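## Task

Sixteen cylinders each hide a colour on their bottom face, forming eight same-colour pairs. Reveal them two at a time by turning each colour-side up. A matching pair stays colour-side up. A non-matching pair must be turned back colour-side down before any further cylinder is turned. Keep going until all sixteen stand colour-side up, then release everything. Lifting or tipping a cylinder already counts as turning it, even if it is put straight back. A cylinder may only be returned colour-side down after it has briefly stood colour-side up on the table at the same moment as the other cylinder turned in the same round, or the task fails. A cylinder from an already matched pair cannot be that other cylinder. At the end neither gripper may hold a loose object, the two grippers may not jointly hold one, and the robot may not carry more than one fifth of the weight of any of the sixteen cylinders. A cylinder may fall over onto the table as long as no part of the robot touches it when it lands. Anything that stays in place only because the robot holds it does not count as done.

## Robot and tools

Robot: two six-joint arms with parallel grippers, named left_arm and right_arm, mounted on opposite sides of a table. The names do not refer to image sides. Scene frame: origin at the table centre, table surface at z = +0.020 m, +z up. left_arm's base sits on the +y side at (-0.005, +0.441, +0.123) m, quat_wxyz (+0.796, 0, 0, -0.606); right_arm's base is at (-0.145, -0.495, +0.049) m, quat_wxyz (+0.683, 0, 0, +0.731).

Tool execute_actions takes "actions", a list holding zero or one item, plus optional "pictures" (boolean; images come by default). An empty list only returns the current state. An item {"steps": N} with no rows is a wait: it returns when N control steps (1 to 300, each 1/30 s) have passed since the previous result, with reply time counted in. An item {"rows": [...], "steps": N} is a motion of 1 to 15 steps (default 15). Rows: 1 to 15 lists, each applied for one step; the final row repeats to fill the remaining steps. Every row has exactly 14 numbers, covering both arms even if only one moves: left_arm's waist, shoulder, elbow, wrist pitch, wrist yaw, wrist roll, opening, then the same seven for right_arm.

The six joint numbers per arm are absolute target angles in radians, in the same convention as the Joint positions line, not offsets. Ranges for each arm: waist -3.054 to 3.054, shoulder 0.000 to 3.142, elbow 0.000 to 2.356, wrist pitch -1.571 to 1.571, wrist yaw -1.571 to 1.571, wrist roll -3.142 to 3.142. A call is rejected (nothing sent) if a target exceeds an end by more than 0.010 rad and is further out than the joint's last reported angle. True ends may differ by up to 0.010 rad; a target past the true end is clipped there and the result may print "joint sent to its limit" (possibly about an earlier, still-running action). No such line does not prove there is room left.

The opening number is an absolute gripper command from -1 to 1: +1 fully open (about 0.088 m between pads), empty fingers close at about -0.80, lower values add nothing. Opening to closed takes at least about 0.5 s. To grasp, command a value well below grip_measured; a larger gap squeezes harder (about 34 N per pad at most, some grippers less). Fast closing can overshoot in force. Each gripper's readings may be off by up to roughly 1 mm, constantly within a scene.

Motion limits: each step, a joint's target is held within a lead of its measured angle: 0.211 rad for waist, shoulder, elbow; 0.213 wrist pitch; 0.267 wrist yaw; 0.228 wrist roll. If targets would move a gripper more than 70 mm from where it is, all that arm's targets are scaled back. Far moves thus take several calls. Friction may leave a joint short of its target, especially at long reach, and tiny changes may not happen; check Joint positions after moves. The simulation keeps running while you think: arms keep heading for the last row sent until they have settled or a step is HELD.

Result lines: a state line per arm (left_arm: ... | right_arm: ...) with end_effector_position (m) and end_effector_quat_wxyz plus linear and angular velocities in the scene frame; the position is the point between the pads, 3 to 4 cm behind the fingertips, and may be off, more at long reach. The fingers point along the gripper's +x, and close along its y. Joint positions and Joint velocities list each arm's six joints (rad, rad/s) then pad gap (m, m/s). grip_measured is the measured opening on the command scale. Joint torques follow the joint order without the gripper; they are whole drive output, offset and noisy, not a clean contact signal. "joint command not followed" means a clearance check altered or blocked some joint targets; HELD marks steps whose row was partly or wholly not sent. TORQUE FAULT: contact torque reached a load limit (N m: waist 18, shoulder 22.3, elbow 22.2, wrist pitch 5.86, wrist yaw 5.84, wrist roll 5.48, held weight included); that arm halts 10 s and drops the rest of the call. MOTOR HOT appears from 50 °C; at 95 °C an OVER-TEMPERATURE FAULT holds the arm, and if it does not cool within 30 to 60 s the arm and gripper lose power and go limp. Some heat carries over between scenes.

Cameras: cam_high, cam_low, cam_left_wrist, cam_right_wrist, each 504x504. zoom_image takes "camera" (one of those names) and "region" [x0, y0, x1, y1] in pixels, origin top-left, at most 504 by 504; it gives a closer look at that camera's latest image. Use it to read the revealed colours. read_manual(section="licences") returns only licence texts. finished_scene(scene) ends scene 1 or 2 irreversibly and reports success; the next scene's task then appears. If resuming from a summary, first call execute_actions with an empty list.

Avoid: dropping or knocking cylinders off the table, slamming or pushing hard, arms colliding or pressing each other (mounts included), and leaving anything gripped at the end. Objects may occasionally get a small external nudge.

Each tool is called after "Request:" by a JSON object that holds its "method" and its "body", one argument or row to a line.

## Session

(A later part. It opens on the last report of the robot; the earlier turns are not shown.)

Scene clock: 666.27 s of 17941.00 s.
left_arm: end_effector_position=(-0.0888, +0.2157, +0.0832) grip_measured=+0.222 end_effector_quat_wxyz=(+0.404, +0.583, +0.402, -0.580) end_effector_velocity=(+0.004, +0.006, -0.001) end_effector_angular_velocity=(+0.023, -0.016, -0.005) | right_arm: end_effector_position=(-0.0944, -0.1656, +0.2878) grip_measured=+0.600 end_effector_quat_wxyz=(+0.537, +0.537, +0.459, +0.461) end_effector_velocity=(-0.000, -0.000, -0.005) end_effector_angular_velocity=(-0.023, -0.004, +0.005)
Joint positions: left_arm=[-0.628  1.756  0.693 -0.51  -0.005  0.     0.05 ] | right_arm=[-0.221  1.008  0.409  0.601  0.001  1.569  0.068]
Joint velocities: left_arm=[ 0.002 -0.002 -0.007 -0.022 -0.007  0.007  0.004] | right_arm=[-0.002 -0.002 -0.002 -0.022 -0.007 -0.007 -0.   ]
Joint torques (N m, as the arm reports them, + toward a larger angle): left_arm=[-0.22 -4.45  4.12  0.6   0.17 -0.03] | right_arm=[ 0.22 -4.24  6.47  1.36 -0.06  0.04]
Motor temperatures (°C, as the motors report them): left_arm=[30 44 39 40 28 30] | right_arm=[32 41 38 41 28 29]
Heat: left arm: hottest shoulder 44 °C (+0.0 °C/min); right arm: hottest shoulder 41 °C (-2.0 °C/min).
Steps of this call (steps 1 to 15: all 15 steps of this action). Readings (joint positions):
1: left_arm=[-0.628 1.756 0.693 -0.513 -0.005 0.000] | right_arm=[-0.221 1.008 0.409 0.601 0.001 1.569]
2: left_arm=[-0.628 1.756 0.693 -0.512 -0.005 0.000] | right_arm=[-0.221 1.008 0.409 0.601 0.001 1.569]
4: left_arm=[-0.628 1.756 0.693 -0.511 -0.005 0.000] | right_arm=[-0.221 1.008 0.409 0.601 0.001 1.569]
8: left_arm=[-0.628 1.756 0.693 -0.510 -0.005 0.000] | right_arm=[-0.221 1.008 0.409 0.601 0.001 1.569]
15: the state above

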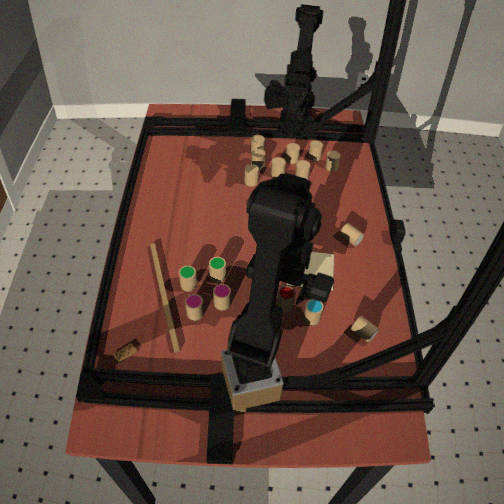

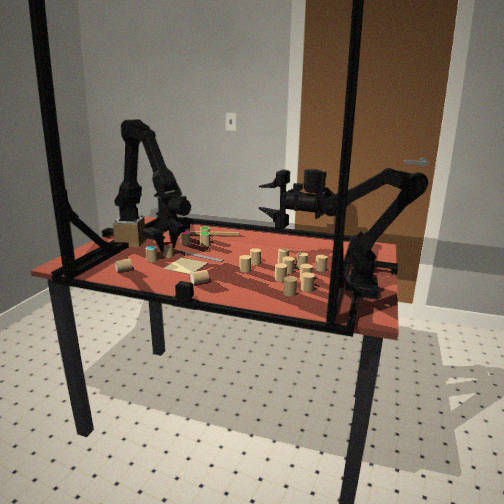

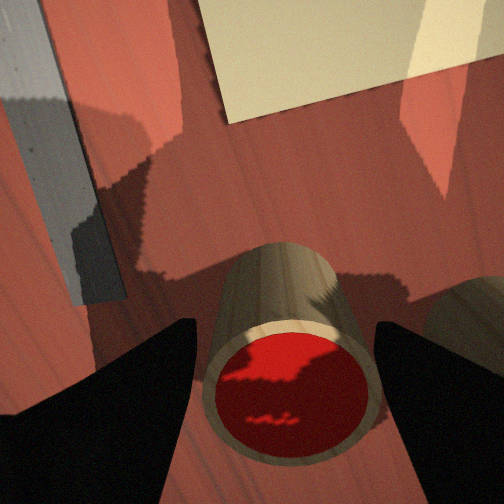

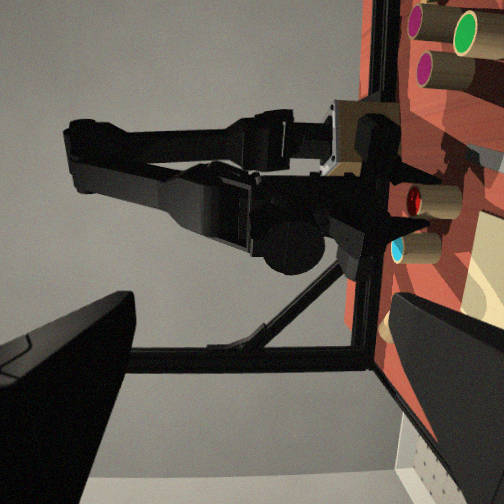

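Request:
{"method": "execute_actions", "body": {
  "actions": [
    {"rows":[[-0.63,1.772,0.69,-0.498,0,0,0.23,-0.219,1.0,0.4,0.6,0,1.571,0.6],[-0.63,1.772,0.69,-0.498,0,0,0.23,-0.219,1.0,0.4,0.6,0,1.571,0.6],[-0.63,1.772,0.69,-0.498,0,0,0.2,-0.219,1.0,0.4,0.6,0,1.571,0.6],[-0.63,1.772,0.69,-0.498,0,0,0.15,-0.219,1.0,0.4,0.6,0,1.571,0.6],[-0.63,1.772,0.69,-0.498,0,0,0.1,-0.219,1.0,0.4,0.6,0,1.571,0.6],[-0.63,1.772,0.69,-0.498,0,0,0.06,-0.219,1.0,0.4,0.6,0,1.571,0.6],[-0.63,1.772,0.69,-0.498,0,0,0.03,-0.219,1.0,0.4,0.6,0,1.571,0.6],[-0.63,1.772,0.69,-0.498,0,0,-0.05,-0.219,1.0,0.4,0.6,0,1.571,0.6],[-0.63,1.772,0.69,-0.498,0,0,-0.15,-0.219,1.0,0.4,0.6,0,1.571,0.6],[-0.63,1.772,0.69,-0.498,0,0,-0.3,-0.219,1.0,0.4,0.6,0,1.571,0.6]],"steps":15}
  ],
  "pictures": false
}}

Request:
{"method": "execute_actions", "body": {
  "actions": [
    {"rows":[[-0.63,1.72,0.72,-0.58,0,0,-0.3,-0.219,1.0,0.4,0.6,0,1.571,0.6],[-0.63,1.68,0.75,-0.65,0,0,-0.3,-0.219,1.0,0.4,0.6,0,1.571,0.6],[-0.63,1.635,0.78,-0.725,0,0,-0.3,-0.219,1.0,0.4,0.6,0,1.571,0.6],[-0.63,1.59,0.815,-0.8,0,0,-0.3,-0.219,1.0,0.4,0.6,0,1.571,0.6],[-0.63,1.548,0.847,-0.87,0,0,-0.3,-0.219,1.0,0.4,0.6,0,1.571,0.6]],"steps":10}
  ],
  "pictures": false
}}

Request:
{"method": "execute_actions", "body": {
  "actions": [
    {"rows":[[-0.42,1.0,0.6,0.5,0,0,-0.3,-0.219,1.0,0.4,0.6,0,1.571,0.6]],"steps":15}
  ],
  "pictures": false
}}

Request:
{"method": "execute_actions", "body": {
  "actions": [
    {"rows":[[-0.42,1.477,0.39,1.1,0,0,-0.3,-0.219,1.404,0.70,0.704,0,1.571,0.6]],"steps":15}
  ],
  "pictures": false
}}

Request:
{"method": "execute_actions", "body": {
  "actions": [
    {"rows":[[-0.42,1.477,0.39,1.1,0,0,-0.3,-0.219,1.404,0.70,0.704,0,1.571,0.6]],"steps":8}
  ],
  "pictures": false
}}

Request:
{"method": "execute_actions", "body": {
  "actions": [
    {"rows":[[-0.42,1.53,0.44,1.1,0,0,-0.3,-0.219,1.404,0.70,0.704,0,1.571,0.6],[-0.42,1.58,0.495,1.1,0,0,-0.3,-0.219,1.404,0.70,0.704,0,1.571,0.6],[-0.42,1.635,0.55,1.1,0,0,-0.3,-0.219,1.404,0.70,0.704,0,1.571,0.6],[-0.42,1.69,0.60,1.1,0,0,-0.3,-0.219,1.404,0.70,0.704,0,1.571,0.6],[-0.42,1.74,0.655,1.1,0,0,-0.3,-0.219,1.404,0.70,0.704,0,1.571,0.6],[-0.42,1.79,0.715,1.1,0,0,-0.3,-0.219,1.404,0.70,0.704,0,1.571,0.6]],"steps":15}
  ]
}}

Scene clock: 677.10 s of 17941.00 s.
left_arm: end_effector_position=(-0.0892, +0.2151, +0.0810) grip_measured=+0.019 end_effector_quat_wxyz=(+0.404, +0.582, +0.402, -0.580) end_effector_velocity=(+0.001, +0.001, +0.001) end_effector_angular_velocity=(-0.000, -0.008, +0.005) | right_arm: end_effector_position=(-0.0944, -0.1657, +0.2877) grip_measured=+0.600 end_effector_quat_wxyz=(+0.537, +0.537, +0.459, +0.461) end_effector_velocity=(-0.002, +0.000, -0.003) end_effector_angular_velocity=(-0.018, -0.005, +0.010)
Joint positions: left_arm=[-0.628  1.766  0.693 -0.5   -0.004  0.     0.04 ] | right_arm=[-0.221  1.008  0.409  0.601  0.001  1.569  0.068]
Joint velocities: left_arm=[-0.002 -0.007 -0.002 -0.007 -0.007 -0.007  0.   ] | right_arm=[ 0.002 -0.002  0.002 -0.022 -0.007 -0.007 -0.   ]
Joint torques (N m, as the arm reports them, + toward a larger angle): left_arm=[-0.22 -4.44  4.11  0.6   0.16 -0.06] | right_arm=[ 0.11 -4.2   6.51  1.35 -0.05  0.05]
Motor temperatures (°C, as the motors report them): left_arm=[30 44 38 38 28 30] | right_arm=[32 40 38 41 28 29]
Heat: left arm: hottest shoulder 44 °C (+0.0 °C/min); right arm: hottest wrist pitch 41 °C (-1.0 °C/min).
Steps of this call (steps 1 to 15: the robot went on to your last target; steps 16 to 90: nothing new was sent; then 7.33 s passed at rest; steps 91 to 105: all 15 steps of this action). Readings (joint positions):
91: left_arm=[-0.628 1.758 0.693 -0.508 -0.005 0.000] | right_arm=[-0.221 1.008 0.409 0.601 0.001 1.569]
92: left_arm=[-0.628 1.760 0.693 -0.504 -0.005 0.000] | right_arm=[-0.221 1.008 0.409 0.601 0.001 1.569]
94: left_arm=[-0.628 1.763 0.693 -0.502 -0.005 0.000] | right_arm=[-0.221 1.008 0.409 0.601 0.001 1.569]
98: left_arm=[-0.628 1.766 0.693 -0.500 -0.004 0.000] | right_arm=[-0.221 1.008 0.409 0.601 0.001 1.569]
105: the state above

Scene clock: 677.43 s of 17941.00 s.
left_arm: end_effector_position=(-0.0906, +0.2114, +0.1591) grip_measured=+0.019 end_effector_quat_wxyz=(+0.408, +0.576, +0.398, -0.586) end_effector_velocity=(+0.018, +0.040, +0.030) end_effector_angular_velocity=(+0.146, -0.078, +0.005) | right_arm: end_effector_position=(-0.0944, -0.1657, +0.2877) grip_measured=+0.600 end_effector_quat_wxyz=(+0.537, +0.537, +0.459, +0.461) end_effector_velocity=(-0.004, +0.000, -0.002) end_effector_angular_velocity=(-0.011, -0.021, +0.015)
Joint positions: left_arm=[-0.628  1.552  0.845 -0.845 -0.004  0.     0.04 ] | right_arm=[-0.221  1.008  0.409  0.601  0.001  1.569  0.068]
Joint velocities: left_arm=[-0.002 -0.09   0.046 -0.3   -0.022 -0.007 -0.   ] | right_arm=[ 0.007 -0.002 -0.002 -0.007 -0.007 -0.022 -0.   ]
Joint torques (N m, as the arm reports them, + toward a larger angle): left_arm=[-0.24 -4.35  5.38  0.16  0.16 -0.04] | right_arm=[ 0.09 -4.2   6.51  1.36 -0.06  0.01]
Motor temperatures (°C, as the motors report them): left_arm=[30 44 38 38 28 30] | right_arm=[32 40 38 41 28 29]
Heat: left arm: hottest shoulder 44 °C (+0.0 °C/min); right arm: hottest wrist pitch 41 °C (-1.0 °C/min).
Steps of this call (steps 1 to 10: all 10 steps of this action). Readings (joint positions):
1: left_arm=[-0.628 1.761 0.697 -0.514 -0.004 0.000] | right_arm=[-0.221 1.008 0.409 0.601 0.001 1.569]
2: left_arm=[-0.628 1.749 0.707 -0.557 -0.004 -0.000] | right_arm=[-0.221 1.008 0.409 0.601 0.001 1.569]
4: left_arm=[-0.628 1.694 0.740 -0.673 -0.004 -0.000] | right_arm=[-0.221 1.008 0.409 0.601 0.001 1.569]
8: left_arm=[-0.628 1.569 0.831 -0.820 -0.004 0.000] | right_arm=[-0.221 1.008 0.409 0.601 0.001 1.569]
10: the state above

Scene clock: 677.93 s of 17941.00 s.
left_arm: end_effector_position=(-0.0565, +0.1071, +0.3469) grip_measured=+0.019 end_effector_quat_wxyz=(+0.645, +0.110, +0.094, -0.750) end_effector_velocity=(-0.019, -0.120, +0.407) end_effector_angular_velocity=(-1.937, +0.309, -0.002) | right_arm: end_effector_position=(-0.0944, -0.1657, +0.2877) grip_measured=+0.600 end_effector_quat_wxyz=(+0.537, +0.537, +0.459, +0.461) end_effector_velocity=(+0.001, -0.000, -0.003) end_effector_angular_velocity=(-0.013, -0.005, -0.000)
Joint positions: left_arm=[-0.423  1.009  0.605  0.114 -0.004  0.     0.04 ] | right_arm=[-0.221  1.008  0.409  0.601  0.001  1.569  0.068]
Joint velocities: left_arm=[ 0.002 -0.002 -0.012  1.971  0.007 -0.007 -0.   ] | right_arm=[-0.007  0.002 -0.002 -0.007 -0.007 -0.007 -0.   ]
Joint torques (N m, as the arm reports them, + toward a larger angle): left_arm=[ 0.18 -3.73  7.33  2.33  0.15 -0.05] | right_arm=[ 0.16 -4.14  6.47  1.36 -0.05  0.05]
Motor temperatures (°C, as the motors report them): left_arm=[30 44 38 38 28 30] | right_arm=[32 40 38 41 28 29]
Heat: left arm: hottest shoulder 44 °C (+0.0 °C/min); right arm: hottest wrist pitch 41 °C (-1.0 °C/min).
Steps of this call (steps 1 to 15: all 15 steps of this action). Readings (joint positions):
1: left_arm=[-0.607 1.517 0.809 -0.792 0.012 -0.000] | right_arm=[-0.221 1.008 0.409 0.601 0.001 1.569]
2: left_arm=[-0.552 1.462 0.745 -0.713 0.015 -0.001] | right_arm=[-0.221 1.008 0.409 0.601 0.001 1.569]
4: left_arm=[-0.458 1.335 0.649 -0.612 -0.005 -0.001] | right_arm=[-0.221 1.008 0.409 0.601 0.001 1.569]
8: left_arm=[-0.426 1.106 0.604 -0.351 -0.004 0.000] | right_arm=[-0.221 1.008 0.409 0.601 0.001 1.569]
15: the state above

Scene clock: 678.43 s of 17941.00 s.
left_arm: end_effector_position=(-0.0626, +0.0663, +0.2803) grip_measured=+0.018 end_effector_quat_wxyz=(+0.652, +0.034, +0.029, -0.757) end_effector_velocity=(-0.006, -0.043, +0.326) end_effector_angular_velocity=(-1.423, +0.211, +0.004) | right_arm: end_effector_position=(-0.0815, -0.0820, +0.2986) grip_measured=+0.600 end_effector_quat_wxyz=(+0.538, +0.536, +0.460, +0.460) end_effector_velocity=(+0.002, -0.001, +0.006) end_effector_angular_velocity=(+0.018, +0.005, -0.000)
Joint positions: left_arm=[-0.422  1.475  0.385  1.    -0.004  0.     0.04 ] | right_arm=[-0.221  1.398  0.692  0.704  0.001  1.569  0.068]
Joint velocities: left_arm=[-0.002 -0.002  0.081  1.355 -0.007  0.007 -0.   ] | right_arm=[-0.007 -0.007  0.002  0.007 -0.007  0.007  0.   ]
Joint torques (N m, as the arm reports them, + toward a larger angle): left_arm=[ 0.23 -4.28  6.08  1.89  0.15 -0.03] | right_arm=[ 0.19 -5.44  8.04  1.42 -0.05  0.02]
Motor temperatures (°C, as the motors report them): left_arm=[30 44 38 38 28 30] | right_arm=[32 40 38 41 28 29]
Heat: left arm: hottest shoulder 44 °C (+0.0 °C/min); right arm: hottest wrist pitch 41 °C (-1.0 °C/min).
Steps of this call (steps 1 to 15: all 15 steps of this action). Readings (joint positions):
1: left_arm=[-0.423 1.026 0.589 0.184 -0.004 0.000] | right_arm=[-0.221 1.037 0.433 0.614 0.001 1.569]
2: left_arm=[-0.423 1.048 0.570 0.240 -0.004 0.000] | right_arm=[-0.221 1.098 0.482 0.644 0.001 1.569]
4: left_arm=[-0.423 1.130 0.510 0.326 -0.004 0.000] | right_arm=[-0.221 1.230 0.607 0.686 0.001 1.569]
8: left_arm=[-0.422 1.386 0.404 0.560 -0.004 0.000] | right_arm=[-0.221 1.364 0.690 0.700 0.001 1.569]
15: the state above

Scene clock: 678.70 s of 17941.00 s.
left_arm: end_effector_position=(-0.0629, +0.0647, +0.3026) grip_measured=+0.019 end_effector_quat_wxyz=(+0.652, -0.003, -0.003, -0.758) end_effector_velocity=(-0.002, -0.000, +0.005) end_effector_angular_velocity=(-0.018, +0.025, -0.000) | right_arm: end_effector_position=(-0.0815, -0.0820, +0.2986) grip_measured=+0.600 end_effector_quat_wxyz=(+0.538, +0.536, +0.460, +0.460) end_effector_velocity=(-0.000, -0.001, -0.002) end_effector_angular_velocity=(-0.004, +0.023, +0.005)
Joint positions: left_arm=[-0.422  1.475  0.389  1.094 -0.003  0.     0.04 ] | right_arm=[-0.221  1.398  0.692  0.704  0.001  1.569  0.068]
Joint velocities: left_arm=[-0.007  0.002  0.002  0.022 -0.007 -0.022 -0.   ] | right_arm=[-0.002 -0.002 -0.002 -0.007 -0.007  0.022 -0.   ]
Joint torques (N m, as the arm reports them, + toward a larger angle): left_arm=[ 0.22 -4.22  6.19  2.15  0.16 -0.03] | right_arm=[ 0.22 -5.26  8.17  1.44 -0.04  0.03]
Motor temperatures (°C, as the motors report them): left_arm=[30 44 38 38 28 30] | right_arm=[32 40 38 41 28 29]
Heat: left arm: hottest shoulder 44 °C (+0.0 °C/min); right arm: hottest wrist pitch 41 °C (-1.0 °C/min).
Steps of this call (steps 1 to 8: all 8 steps of this action). Readings (joint positions):
1: left_arm=[-0.422 1.475 0.387 1.036 -0.003 0.000] | right_arm=[-0.221 1.398 0.692 0.704 0.001 1.569]
2: left_arm=[-0.422 1.475 0.389 1.057 -0.003 0.000] | right_arm=[-0.221 1.398 0.692 0.704 0.001 1.569]
4: left_arm=[-0.422 1.475 0.389 1.076 -0.003 0.000] | right_arm=[-0.221 1.398 0.692 0.704 0.001 1.569]
8: the state above

Scene clock: 679.20 s of 17941.00 s.
left_arm: end_effector_position=(-0.0753, -0.0164, +0.3013) grip_measured=+0.018 end_effector_quat_wxyz=(+0.652, -0.007, -0.006, -0.758) end_effector_velocity=(-0.003, -0.005, +0.009) end_effector_angular_velocity=(-0.028, -0.003, -0.010) | right_arm: end_effector_position=(-0.0815, -0.0820, +0.2986) grip_measured=+0.600 end_effector_quat_wxyz=(+0.538, +0.536, +0.460, +0.460) end_effector_velocity=(-0.000, -0.001, -0.003) end_effector_angular_velocity=(-0.018, -0.005, +0.005)
Joint positions: left_arm=[-0.422  1.783  0.704  1.097 -0.003  0.     0.04 ] | right_arm=[-0.221  1.398  0.692  0.704  0.001  1.569  0.068]
Joint velocities: left_arm=[-0.002  0.007  0.027  0.007  0.007  0.007 -0.   ] | right_arm=[-0.002 -0.007 -0.002 -0.022 -0.007 -0.007 -0.   ]
Joint torques (N m, as the arm reports them, + toward a larger angle): left_arm=[ 0.21 -5.83  7.15  2.21  0.14 -0.04] | right_arm=[ 0.17 -5.32  8.1   1.46 -0.06  0.03]
Motor temperatures (°C, as the motors report them): left_arm=[30 44 38 38 28 30] | right_arm=[32 40 38 42 28 29]
Heat: left arm: hottest shoulder 44 °C (+0.0 °C/min); right arm: hottest wrist pitch 42 °C (+0.0 °C/min).
Steps of this call (steps 1 to 15: all 15 steps of this action). Readings (joint positions):
1: left_arm=[-0.422 1.483 0.395 1.095 -0.003 0.000] | right_arm=[-0.221 1.398 0.692 0.704 0.001 1.569]
2: left_arm=[-0.422 1.504 0.415 1.096 -0.003 0.000] | right_arm=[-0.221 1.398 0.692 0.704 0.001 1.569]
4: left_arm=[-0.422 1.583 0.493 1.097 -0.003 0.000] | right_arm=[-0.221 1.398 0.692 0.704 0.001 1.569]
8: left_arm=[-0.422 1.746 0.666 1.097 -0.003 0.000] | right_arm=[-0.221 1.398 0.692 0.704 0.001 1.569]
15: the state above

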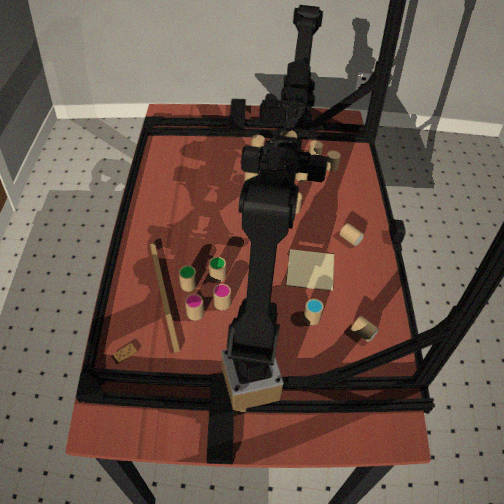

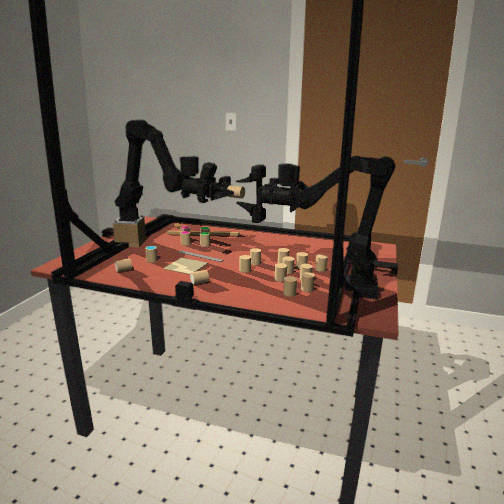

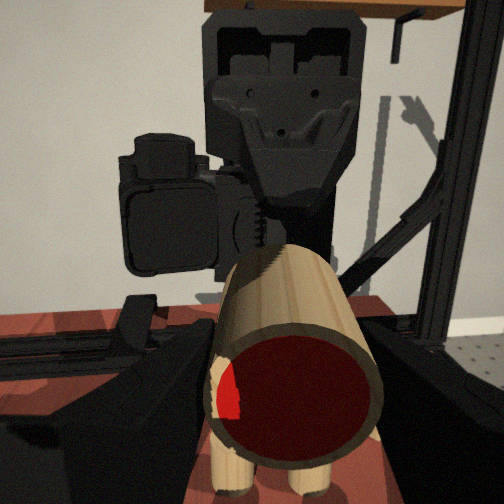

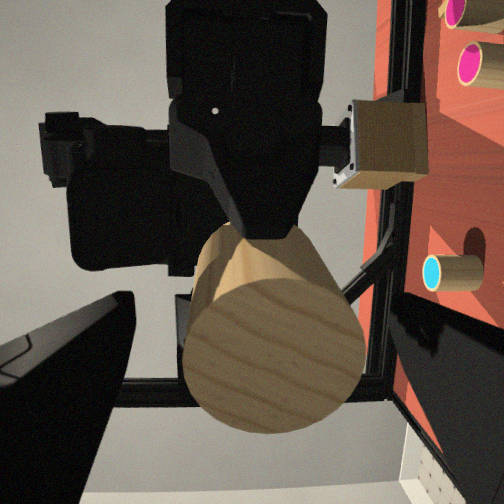

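Request:
{"method": "execute_actions", "body": {
  "actions": [
    {"rows":[[-0.42,1.785,0.71,1.1,0,0,-0.3,-0.222,1.404,0.70,0.704,0,1.571,0.45],[-0.42,1.785,0.71,1.1,0,0,-0.3,-0.222,1.404,0.70,0.704,0,1.571,0.33],[-0.42,1.785,0.71,1.1,0,0,-0.3,-0.222,1.404,0.70,0.704,0,1.571,0.25],[-0.42,1.785,0.71,1.1,0,0,-0.3,-0.222,1.404,0.70,0.704,0,1.571,0.2],[-0.42,1.785,0.71,1.1,0,0,-0.3,-0.222,1.404,0.70,0.704,0,1.571,0.15],[-0.42,1.785,0.71,1.1,0,0,-0.3,-0.222,1.404,0.70,0.704,0,1.571,0.1],[-0.42,1.785,0.71,1.1,0,0,-0.3,-0.222,1.404,0.70,0.704,0,1.571,0.06],[-0.42,1.785,0.71,1.1,0,0,-0.3,-0.222,1.404,0.70,0.704,0,1.571,0.03],[-0.42,1.785,0.71,1.1,0,0,-0.3,-0.222,1.404,0.70,0.704,0,1.571,-0.05],[-0.42,1.785,0.71,1.1,0,0,-0.3,-0.222,1.404,0.70,0.704,0,1.571,-0.15],[-0.42,1.785,0.71,1.1,0,0,-0.3,-0.222,1.404,0.70,0.704,0,1.571,-0.3]],"steps":15}
  ],
  "pictures": false
}}

Request:
{"method": "execute_actions", "body": {
  "actions": [
    {"rows":[[-0.42,1.785,0.71,1.1,0,0,0.6,-0.222,1.404,0.70,0.704,0,1.571,-0.3]],"steps":7}
  ],
  "pictures": false
}}

Request:
{"method": "execute_actions", "body": {
  "actions": [
    {"rows":[[-0.42,1.71,0.63,1.093,0,0,0.6,-0.222,1.404,0.70,0.704,0,1.571,-0.3],[-0.42,1.635,0.55,1.093,0,0,0.6,-0.222,1.404,0.70,0.704,0,1.571,-0.3],[-0.42,1.555,0.47,1.093,0,0,0.6,-0.222,1.404,0.70,0.704,0,1.571,-0.3],[-0.42,1.477,0.39,1.093,0,0,0.6,-0.222,1.404,0.70,0.704,0,1.571,-0.3]],"steps":8}
  ],
  "pictures": false
}}

Request:
{"method": "execute_actions", "body": {
  "actions": [
    {"rows":[[-0.93,1.1,0.8,-0.87,0,0,0.35,0.047,1.3,1.3,-1.34,0,0,-0.3]],"steps":15}
  ],
  "pictures": false
}}

Request:
{"method": "execute_actions", "body": {
  "actions": [
    {"rows":[[-0.93,1.1,0.8,-0.87,0,0,0.35,0.047,1.3,1.3,-1.34,0,0,-0.3]],"steps":15}
  ],
  "pictures": false
}}

Request:
{"method": "execute_actions", "body": {
  "actions": [
    {"rows":[[-0.93,1.548,0.847,-0.87,0,0,0.35,0.047,2.03,1.80,-1.34,0,0,-0.3]],"steps":15}
  ],
  "pictures": false
}}

Request:
{"method": "execute_actions", "body": {
  "actions": [
    {"rows":[[-0.93,1.548,0.847,-0.87,0,0,0.35,0.047,2.03,1.80,-1.34,0,0,-0.3]],"steps":6}
  ],
  "pictures": false
}}

Request:
{"method": "execute_actions", "body": {
  "actions": [
    {"rows":[[-0.93,1.575,0.825,-0.822,0,0,0.35,0.047,2.037,1.766,-1.30,0,0,-0.3],[-0.93,1.60,0.805,-0.777,0,0,0.35,0.047,2.045,1.732,-1.26,0,0,-0.3],[-0.93,1.628,0.784,-0.728,0,0,0.35,0.047,2.053,1.698,-1.22,0,0,-0.3],[-0.93,1.655,0.763,-0.68,0,0,0.35,0.047,2.06,1.664,-1.18,0,0,-0.3],[-0.93,1.68,0.743,-0.635,0,0,0.35,0.047,2.068,1.63,-1.14,0,0,-0.3],[-0.93,1.705,0.723,-0.59,0,0,0.35,0.047,2.076,1.607,-1.11,0,0,-0.3],[-0.93,1.73,0.705,-0.55,0,0,0.35,0.047,2.084,1.585,-1.085,0,0,-0.3],[-0.93,1.75,0.697,-0.52,0,0,0.35,0.047,2.09,1.57,-1.065,0,0,-0.3],[-0.93,1.765,0.694,-0.505,0,0,0.35,0.047,2.094,1.56,-1.05,0,0,-0.3],[-0.93,1.775,0.694,-0.495,0,0,0.35,0.047,2.097,1.552,-1.04,0,0,-0.3]],"steps":15}
  ],
  "pictures": false
}}

Request:
{"method": "execute_actions", "body": {
  "actions": [
    {"steps":6}
  ]
}}

Scene clock: 690.93 s of 17941.00 s.
left_arm: end_effector_position=(-0.0753, -0.0172, +0.3015) grip_measured=+0.018 end_effector_quat_wxyz=(+0.652, -0.007, -0.006, -0.758) end_effector_velocity=(+0.000, +0.000, -0.004) end_effector_angular_velocity=(+0.013, +0.006, +0.005) | right_arm: end_effector_position=(-0.0816, -0.0817, +0.2984) grip_measured=+0.004 end_effector_quat_wxyz=(+0.538, +0.536, +0.461, +0.460) end_effector_velocity=(-0.000, -0.001, +0.001) end_effector_angular_velocity=(+0.006, -0.008, +0.005)
Joint positions: left_arm=[-0.422  1.785  0.707  1.098 -0.003  0.     0.04 ] | right_arm=[-0.221  1.399  0.692  0.703  0.001  1.569  0.039]
Joint velocities: left_arm=[-0.002  0.002 -0.002 -0.007 -0.007 -0.007 -0.   ] | right_arm=[-0.002 -0.002 -0.002  0.007 -0.007 -0.007 -0.   ]
Joint torques (N m, as the arm reports them, + toward a larger angle): left_arm=[ 0.18 -6.47  6.45  2.17  0.12 -0.04] | right_arm=[-0.06 -5.49  7.99  1.48 -0.04  0.  ]
Motor temperatures (°C, as the motors report them): left_arm=[30 44 39 40 28 30] | right_arm=[32 39 39 42 28 29]
Heat: left arm: hottest shoulder 44 °C (+0.0 °C/min); right arm: hottest wrist pitch 42 °C (+1.0 °C/min).
Steps of this call (steps 1 to 15: the robot went on to your last target; steps 16 to 337: nothing new was sent; steps 338 to 352: all 15 steps of this action). Readings (joint positions):
338: left_arm=[-0.422 1.785 0.707 1.097 -0.003 0.000] | right_arm=[-0.221 1.399 0.692 0.704 0.001 1.569]
339: left_arm=[-0.422 1.785 0.707 1.097 -0.003 0.000] | right_arm=[-0.221 1.399 0.692 0.703 0.001 1.569]
341: left_arm=[-0.422 1.785 0.707 1.097 -0.003 0.000] | right_arm=[-0.221 1.399 0.692 0.703 0.001 1.569]
345: left_arm=[-0.422 1.785 0.707 1.097 -0.003 0.000] | right_arm=[-0.221 1.399 0.692 0.704 0.001 1.569]
352: the state above

Scene clock: 691.17 s of 17941.00 s.
left_arm: end_effector_position=(-0.0752, -0.0172, +0.3016) grip_measured=+0.512 end_effector_quat_wxyz=(+0.653, -0.008, -0.007, -0.758) end_effector_velocity=(+0.002, -0.000, -0.001) end_effector_angular_velocity=(+0.013, +0.006, +0.019) | right_arm: end_effector_position=(-0.0816, -0.0817, +0.2984) grip_measured=+0.004 end_effector_quat_wxyz=(+0.538, +0.536, +0.461, +0.460) end_effector_velocity=(-0.005, -0.001, -0.002) end_effector_angular_velocity=(-0.006, +0.008, +0.024)
Joint positions: left_arm=[-0.422  1.785  0.707  1.098 -0.004  0.     0.064] | right_arm=[-0.221  1.399  0.692  0.703  0.001  1.569  0.039]
Joint velocities: left_arm=[-0.002 -0.007  0.002 -0.022 -0.022 -0.007  0.177] | right_arm=[ 0.002 -0.007 -0.007 -0.007 -0.022  0.007 -0.   ]
Joint torques (N m, as the arm reports them, + toward a larger angle): left_arm=[ 0.17 -6.53  6.47  2.17  0.13 -0.04] | right_arm=[-0.04 -5.48  8.01  1.48 -0.03  0.01]
Motor temperatures (°C, as the motors report them): left_arm=[30 45 39 40 28 30] | right_arm=[32 39 39 42 28 29]
Heat: left arm: hottest shoulder 45 °C (+1.0 °C/min); right arm: hottest wrist pitch 42 °C (+1.0 °C/min).
Steps of this call (steps 1 to 7: all 7 steps of this action). Readings (joint positions):
1: left_arm=[-0.422 1.785 0.707 1.098 -0.003 0.000] | right_arm=[-0.221 1.399 0.692 0.703 0.001 1.569]
2: left_arm=[-0.422 1.785 0.707 1.098 -0.003 0.000] | right_arm=[-0.221 1.399 0.692 0.703 0.001 1.569]
4: left_arm=[-0.422 1.785 0.707 1.098 -0.003 0.000] | right_arm=[-0.221 1.399 0.692 0.703 0.001 1.569]
7: the state above

Scene clock: 691.43 s of 17941.00 s.
left_arm: end_effector_position=(-0.0638, +0.0574, +0.3044) grip_measured=+0.598 end_effector_quat_wxyz=(+0.653, -0.005, -0.004, -0.758) end_effector_velocity=(+0.012, +0.080, +0.000) end_effector_angular_velocity=(-0.009, +0.024, +0.005) | right_arm: end_effector_position=(-0.0816, -0.0817, +0.2984) grip_measured=+0.004 end_effector_quat_wxyz=(+0.538, +0.536, +0.461, +0.460) end_effector_velocity=(-0.000, -0.000, -0.003) end_effector_angular_velocity=(-0.016, +0.010, +0.005)
Joint positions: left_arm=[-0.422  1.501  0.418  1.095 -0.004  0.     0.068] | right_arm=[-0.221  1.399  0.692  0.703  0.001  1.569  0.039]
Joint velocities: left_arm=[-0.002 -0.32  -0.3   -0.007 -0.007 -0.022  0.001] | right_arm=[-0.002 -0.002  0.002 -0.022 -0.007  0.007  0.001]
Joint torques (N m, as the arm reports them, + toward a larger angle): left_arm=[ 0.13 -4.59  5.41  1.85  0.14 -0.04] | right_arm=[-0.09 -5.43  8.03  1.48 -0.05  0.02]
Motor temperatures (°C, as the motors report them): left_arm=[30 45 39 40 28 30] | right_arm=[32 39 39 42 28 29]
Heat: left arm: hottest shoulder 45 °C (+1.0 °C/min); right arm: hottest wrist pitch 42 °C (+1.0 °C/min).
Steps of this call (steps 1 to 8: all 8 steps of this action). Readings (joint positions):
1: left_arm=[-0.422 1.775 0.696 1.097 -0.004 0.000] | right_arm=[-0.221 1.399 0.692 0.703 0.001 1.569]
2: left_arm=[-0.422 1.746 0.663 1.094 -0.003 0.000] | right_arm=[-0.221 1.399 0.692 0.703 0.001 1.569]
4: left_arm=[-0.422 1.640 0.547 1.092 -0.003 0.000] | right_arm=[-0.221 1.399 0.692 0.703 0.001 1.569]
8: the state above

Scene clock: 691.93 s of 17941.00 s.
left_arm: end_effector_position=(-0.2282, +0.1459, +0.4725) grip_measured=+0.351 end_effector_quat_wxyz=(+0.444, -0.058, -0.029, -0.894) end_effector_velocity=(-0.072, +0.096, -0.166) end_effector_angular_velocity=(+1.019, -0.737, -0.301) | right_arm: end_effector_position=(-0.1915, -0.0900, +0.4406) grip_measured=+0.003 end_effector_quat_wxyz=(+0.641, +0.180, +0.289, +0.688) end_effector_velocity=(+0.011, -0.121, -0.195) end_effector_angular_velocity=(-1.178, -2.275, +0.282)
Joint positions: left_arm=[-0.916  1.105  0.793  0.441  0.003  0.     0.056] | right_arm=[ 0.045  1.289  1.294 -0.128 -0.001  0.685  0.039]
Joint velocities: left_arm=[-0.32  -0.335  0.247 -1.839 -0.022 -0.022 -0.   ] | right_arm=[-0.002 -0.203  0.325 -1.956 -0.022 -2.147 -0.   ]
Joint torques (N m, as the arm reports them, + toward a larger angle): left_arm=[ 0.96 -1.67  6.32  1.01 -0.07 -0.03] | right_arm=[ 0.07 -3.01  5.66  0.61 -0.01 -0.1 ]
Motor temperatures (°C, as the motors report them): left_arm=[30 45 39 40 28 30] | right_arm=[32 39 39 42 28 29]
Heat: left arm: hottest shoulder 45 °C (+1.0 °C/min); right arm: hottest wrist pitch 42 °C (+1.0 °C/min).
Steps of this call (steps 1 to 15: all 15 steps of this action). Readings (joint positions):
1: left_arm=[-0.434 1.479 0.430 1.055 -0.010 0.000] | right_arm=[-0.210 1.393 0.710 0.664 0.012 1.539]
2: left_arm=[-0.464 1.457 0.453 1.007 -0.011 0.000] | right_arm=[-0.179 1.388 0.736 0.616 0.014 1.496]
4: left_arm=[-0.531 1.404 0.512 0.948 -0.010 0.001] | right_arm=[-0.103 1.375 0.802 0.537 0.007 1.411]
8: left_arm=[-0.661 1.283 0.636 0.819 -0.010 0.001] | right_arm=[0.014 1.338 0.994 0.315 -0.001 1.180]
15: the state above

Scene clock: 692.43 s of 17941.00 s.
left_arm: end_effector_position=(-0.1864, +0.2068, +0.2826) grip_measured=+0.350 end_effector_quat_wxyz=(+0.401, +0.371, +0.183, -0.818) end_effector_velocity=(+0.201, +0.264, -0.289) end_effector_angular_velocity=(+1.589, -1.239, -0.024) | right_arm: end_effector_position=(-0.1780, -0.2087, +0.2707) grip_measured=+0.004 end_effector_quat_wxyz=(+0.565, -0.395, +0.358, +0.629) end_effector_velocity=(+0.042, -0.386, -0.186) end_effector_angular_velocity=(-1.954, -0.263, +0.105)
Joint positions: left_arm=[-0.927  1.1    0.8   -0.553  0.002  0.     0.056] | right_arm=[ 0.045  1.299  1.302 -1.127 -0.001  0.01   0.039]
Joint velocities: left_arm=[-0.002 -0.002 -0.002 -2.015  0.007  0.022 -0.   ] | right_arm=[ 0.002 -0.002 -0.002 -1.971 -0.007 -0.11  -0.001]
Joint torques (N m, as the arm reports them, + toward a larger angle): left_arm=[-0.24 -3.28  7.49  1.53 -0.03 -0.03] | right_arm=[ 0.11 -4.79  6.68  0.75 -0.02 -0.07]
Motor temperatures (°C, as the motors report them): left_arm=[30 44 39 40 28 30] | right_arm=[32 39 39 42 28 29]
Heat: left arm: hottest shoulder 44 °C (+0.0 °C/min); right arm: hottest wrist pitch 42 °C (+1.0 °C/min).
Steps of this call (steps 1 to 15: all 15 steps of this action). Readings (joint positions):
1: left_arm=[-0.922 1.097 0.799 0.378 0.002 0.000] | right_arm=[0.045 1.285 1.301 -0.194 -0.001 0.613]
2: left_arm=[-0.924 1.095 0.800 0.313 0.002 0.000] | right_arm=[0.045 1.284 1.303 -0.260 -0.001 0.542]
4: left_arm=[-0.926 1.097 0.800 0.175 0.002 0.000] | right_arm=[0.045 1.290 1.303 -0.399 -0.001 0.402]
8: left_arm=[-0.927 1.100 0.800 -0.091 0.002 0.000] | right_arm=[0.045 1.299 1.302 -0.667 -0.001 0.129]
15: the state above

Scene clock: 692.93 s of 17941.00 s.
left_arm: end_effector_position=(-0.1516, +0.2519, +0.1602) grip_measured=+0.350 end_effector_quat_wxyz=(+0.311, +0.634, +0.312, -0.636) end_effector_velocity=(+0.006, +0.007, -0.000) end_effector_angular_velocity=(+0.025, -0.028, +0.005) | right_arm: end_effector_position=(-0.1891, -0.1106, +0.1682) grip_measured=+0.004 end_effector_quat_wxyz=(+0.468, -0.530, +0.476, +0.523) end_effector_velocity=(+0.002, -0.021, -0.193) end_effector_angular_velocity=(-0.600, -0.061, -0.010)
Joint positions: left_arm=[-0.927  1.542  0.841 -0.868  0.002  0.     0.056] | right_arm=[ 0.045  2.035  1.786 -1.337 -0.001  0.003  0.039]
Joint velocities: left_arm=[-0.002 -0.002 -0.002 -0.037 -0.007 -0.007 -0.   ] | right_arm=[-0.002  0.471 -0.081 -0.051 -0.007  0.007 -0.001]
Joint torques (N m, as the arm reports them, + toward a larger angle): left_arm=[-0.25 -4.08  6.5   0.43 -0.03 -0.06] | right_arm=[  0.17 -14.31   8.22  -0.09   0.    -0.08]
Motor temperatures (°C, as the motors report them): left_arm=[30 44 39 40 28 30] | right_arm=[32 39 39 42 28 29]
Heat: left arm: hottest shoulder 44 °C (+0.0 °C/min); right arm: hottest wrist pitch 42 °C (+1.0 °C/min).
Steps of this call (steps 1 to 15: all 15 steps of this action). Readings (joint positions):
1: left_arm=[-0.927 1.131 0.808 -0.626 0.002 0.000] | right_arm=[0.045 1.329 1.332 -1.218 -0.001 0.008]
2: left_arm=[-0.927 1.179 0.825 -0.683 0.002 0.000] | right_arm=[0.045 1.378 1.389 -1.272 -0.001 0.006]
4: left_arm=[-0.927 1.309 0.843 -0.780 0.002 0.000] | right_arm=[0.045 1.501 1.523 -1.288 -0.001 0.005]
8: left_arm=[-0.927 1.516 0.840 -0.853 0.002 0.000] | right_arm=[0.045 1.740 1.743 -1.323 -0.001 0.004]
15: the state above

Scene clock: 693.13 s of 17941.00 s.
left_arm: end_effector_position=(-0.1515, +0.2519, +0.1602) grip_measured=+0.350 end_effector_quat_wxyz=(+0.311, +0.634, +0.312, -0.635) end_effector_velocity=(+0.002, -0.000, +0.001) end_effector_angular_velocity=(-0.011, -0.019, +0.000) | right_arm: end_effector_position=(-0.1893, -0.1095, +0.1679) grip_measured=+0.004 end_effector_quat_wxyz=(+0.468, -0.531, +0.476, +0.523) end_effector_velocity=(-0.001, +0.008, +0.012) end_effector_angular_velocity=(+0.050, +0.013, +0.005)
Joint positions: left_arm=[-0.927  1.542  0.841 -0.868  0.002  0.     0.056] | right_arm=[ 0.045  2.04   1.793 -1.34  -0.001  0.003  0.039]
Joint velocities: left_arm=[-0.007 -0.002  0.002 -0.007 -0.022 -0.007 -0.   ] | right_arm=[-0.002 -0.012  0.032  0.007 -0.007 -0.007 -0.   ]
Joint torques (N m, as the arm reports them, + toward a larger angle): left_arm=[-0.25 -4.07  6.62  0.36 -0.03 -0.04] | right_arm=[  0.14 -11.18   6.74   0.03   0.    -0.08]
Motor temperatures (°C, as the motors report them): left_arm=[30 44 39 40 28 30] | right_arm=[32 39 39 42 28 29]
Heat: left arm: hottest shoulder 44 °C (+0.0 °C/min); right arm: hottest wrist pitch 42 °C (+1.0 °C/min).
Steps of this call (steps 1 to 6: all 6 steps of this action). Readings (joint positions):
1: left_arm=[-0.927 1.542 0.841 -0.868 0.002 0.000] | right_arm=[0.045 2.045 1.784 -1.339 -0.001 0.003]
2: left_arm=[-0.927 1.542 0.841 -0.868 0.002 0.000] | right_arm=[0.045 2.047 1.784 -1.339 -0.001 0.003]
4: left_arm=[-0.927 1.542 0.841 -0.868 0.002 0.000] | right_arm=[0.045 2.044 1.788 -1.339 -0.001 0.003]
6: the state above

Scene clock: 693.63 s of 17941.00 s.
left_arm: end_effector_position=(-0.1530, +0.2501, +0.0811) grip_measured=+0.350 end_effector_quat_wxyz=(+0.310, +0.636, +0.313, -0.634) end_effector_velocity=(-0.013, -0.020, -0.002) end_effector_angular_velocity=(-0.095, +0.064, +0.010) | right_arm: end_effector_position=(-0.1894, -0.1080, +0.0889) grip_measured=+0.003 end_effector_quat_wxyz=(+0.468, -0.531, +0.476, +0.523) end_effector_velocity=(-0.004, +0.031, -0.003) end_effector_angular_velocity=(+0.142, +0.023, -0.010)
Joint positions: left_arm=[-0.927  1.768  0.697 -0.503  0.002  0.     0.056] | right_arm=[ 0.045  2.094  1.556 -1.048 -0.001  0.003  0.039]
Joint velocities: left_arm=[ 0.002  0.002 -0.007  0.125 -0.007 -0.007 -0.   ] | right_arm=[-0.002  0.002 -0.007  0.154 -0.007  0.007 -0.   ]
Joint torques (N m, as the arm reports them, + toward a larger angle): left_arm=[-0.25 -4.5   4.22  0.54 -0.03 -0.05] | right_arm=[ 0.17 -9.97  5.73  0.21  0.   -0.09]
Motor temperatures (°C, as the motors report them): left_arm=[30 44 39 40 28 30] | right_arm=[32 40 39 42 28 29]
Heat: left arm: hottest shoulder 44 °C (+0.0 °C/min); right arm: hottest wrist pitch 42 °C (+1.0 °C/min).
Steps of this call (steps 1 to 15: all 15 steps of this action). Readings (joint positions):
1: left_arm=[-0.927 1.546 0.840 -0.862 0.002 0.000] | right_arm=[0.045 2.040 1.791 -1.334 -0.001 0.003]
2: left_arm=[-0.927 1.554 0.834 -0.837 0.002 0.000] | right_arm=[0.045 2.040 1.781 -1.312 -0.001 0.003]
4: left_arm=[-0.927 1.590 0.813 -0.761 0.002 0.000] | right_arm=[0.045 2.040 1.741 -1.249 -0.001 0.003]
8: left_arm=[-0.927 1.693 0.737 -0.604 0.002 0.000] | right_arm=[0.045 2.057 1.629 -1.127 -0.001 0.003]
15: the state above

Scene clock: 693.83 s of 17941.00 s.
left_arm: end_effector_position=(-0.1537, +0.2491, +0.0810) grip_measured=+0.350 end_effector_quat_wxyz=(+0.311, +0.634, +0.312, -0.636) end_effector_velocity=(-0.001, -0.004, +0.000) end_effector_angular_velocity=(-0.022, +0.008, +0.010) | right_arm: end_effector_position=(-0.1896, -0.1067, +0.0888) grip_measured=+0.003 end_effector_quat_wxyz=(+0.469, -0.529, +0.474, +0.524) end_effector_velocity=(-0.002, -0.001, -0.001) end_effector_angular_velocity=(+0.002, +0.008, +0.010)
Joint positions: left_arm=[-0.927  1.769  0.697 -0.497  0.002  0.     0.056] | right_arm=[ 0.045  2.094  1.556 -1.042 -0.001  0.003  0.039]
Joint velocities: left_arm=[ 0.002 -0.002 -0.002  0.022 -0.007 -0.007 -0.   ] | right_arm=[ 0.002 -0.002 -0.007  0.007 -0.007 -0.007  0.   ]
Joint torques (N m, as the arm reports them, + toward a larger angle): left_arm=[-0.24 -4.49  4.23  0.57 -0.03 -0.03] | right_arm=[ 0.16 -9.94  5.59  0.21  0.   -0.06]
Motor temperatures (°C, as the motors report them): left_arm=[30 44 39 40 28 30] | right_arm=[32 40 39 42 28 29]
Heat: left arm: hottest shoulder 44 °C (+0.0 °C/min); right arm: hottest wrist pitch 42 °C (+1.0 °C/min).
Steps of this call (steps 1 to 6: the robot went on to your last target). Readings (joint positions):
1: left_arm=[-0.927 1.768 0.697 -0.500 0.002 0.000] | right_arm=[0.045 2.094 1.556 -1.044 -0.001 0.003]
2: left_arm=[-0.927 1.768 0.697 -0.499 0.002 0.000] | right_arm=[0.045 2.094 1.556 -1.042 -0.001 0.003]
4: left_arm=[-0.927 1.769 0.697 -0.499 0.002 0.000] | right_arm=[0.045 2.094 1.556 -1.042 -0.001 0.003]
6: the state above

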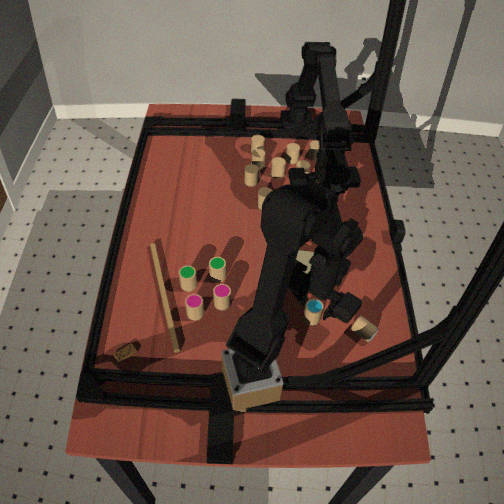

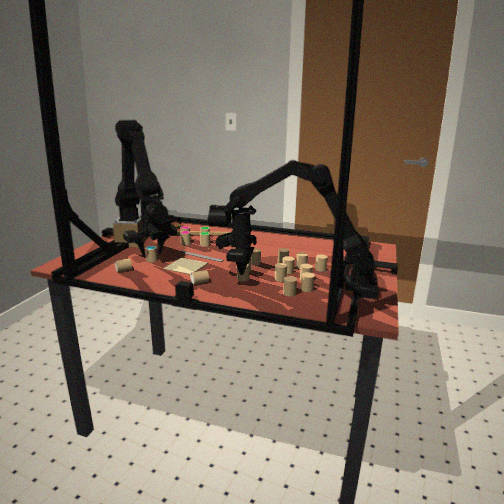

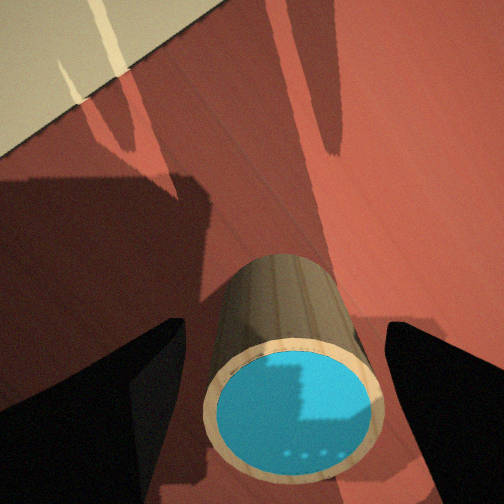

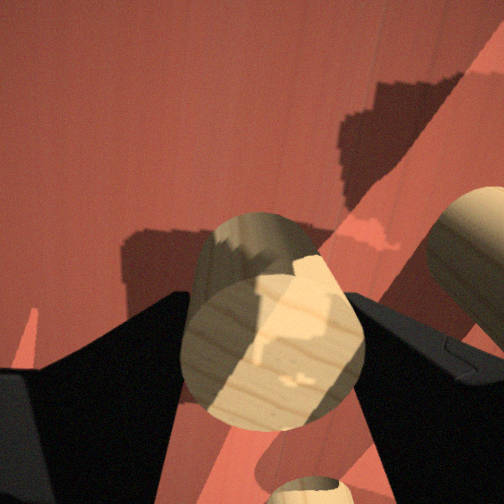

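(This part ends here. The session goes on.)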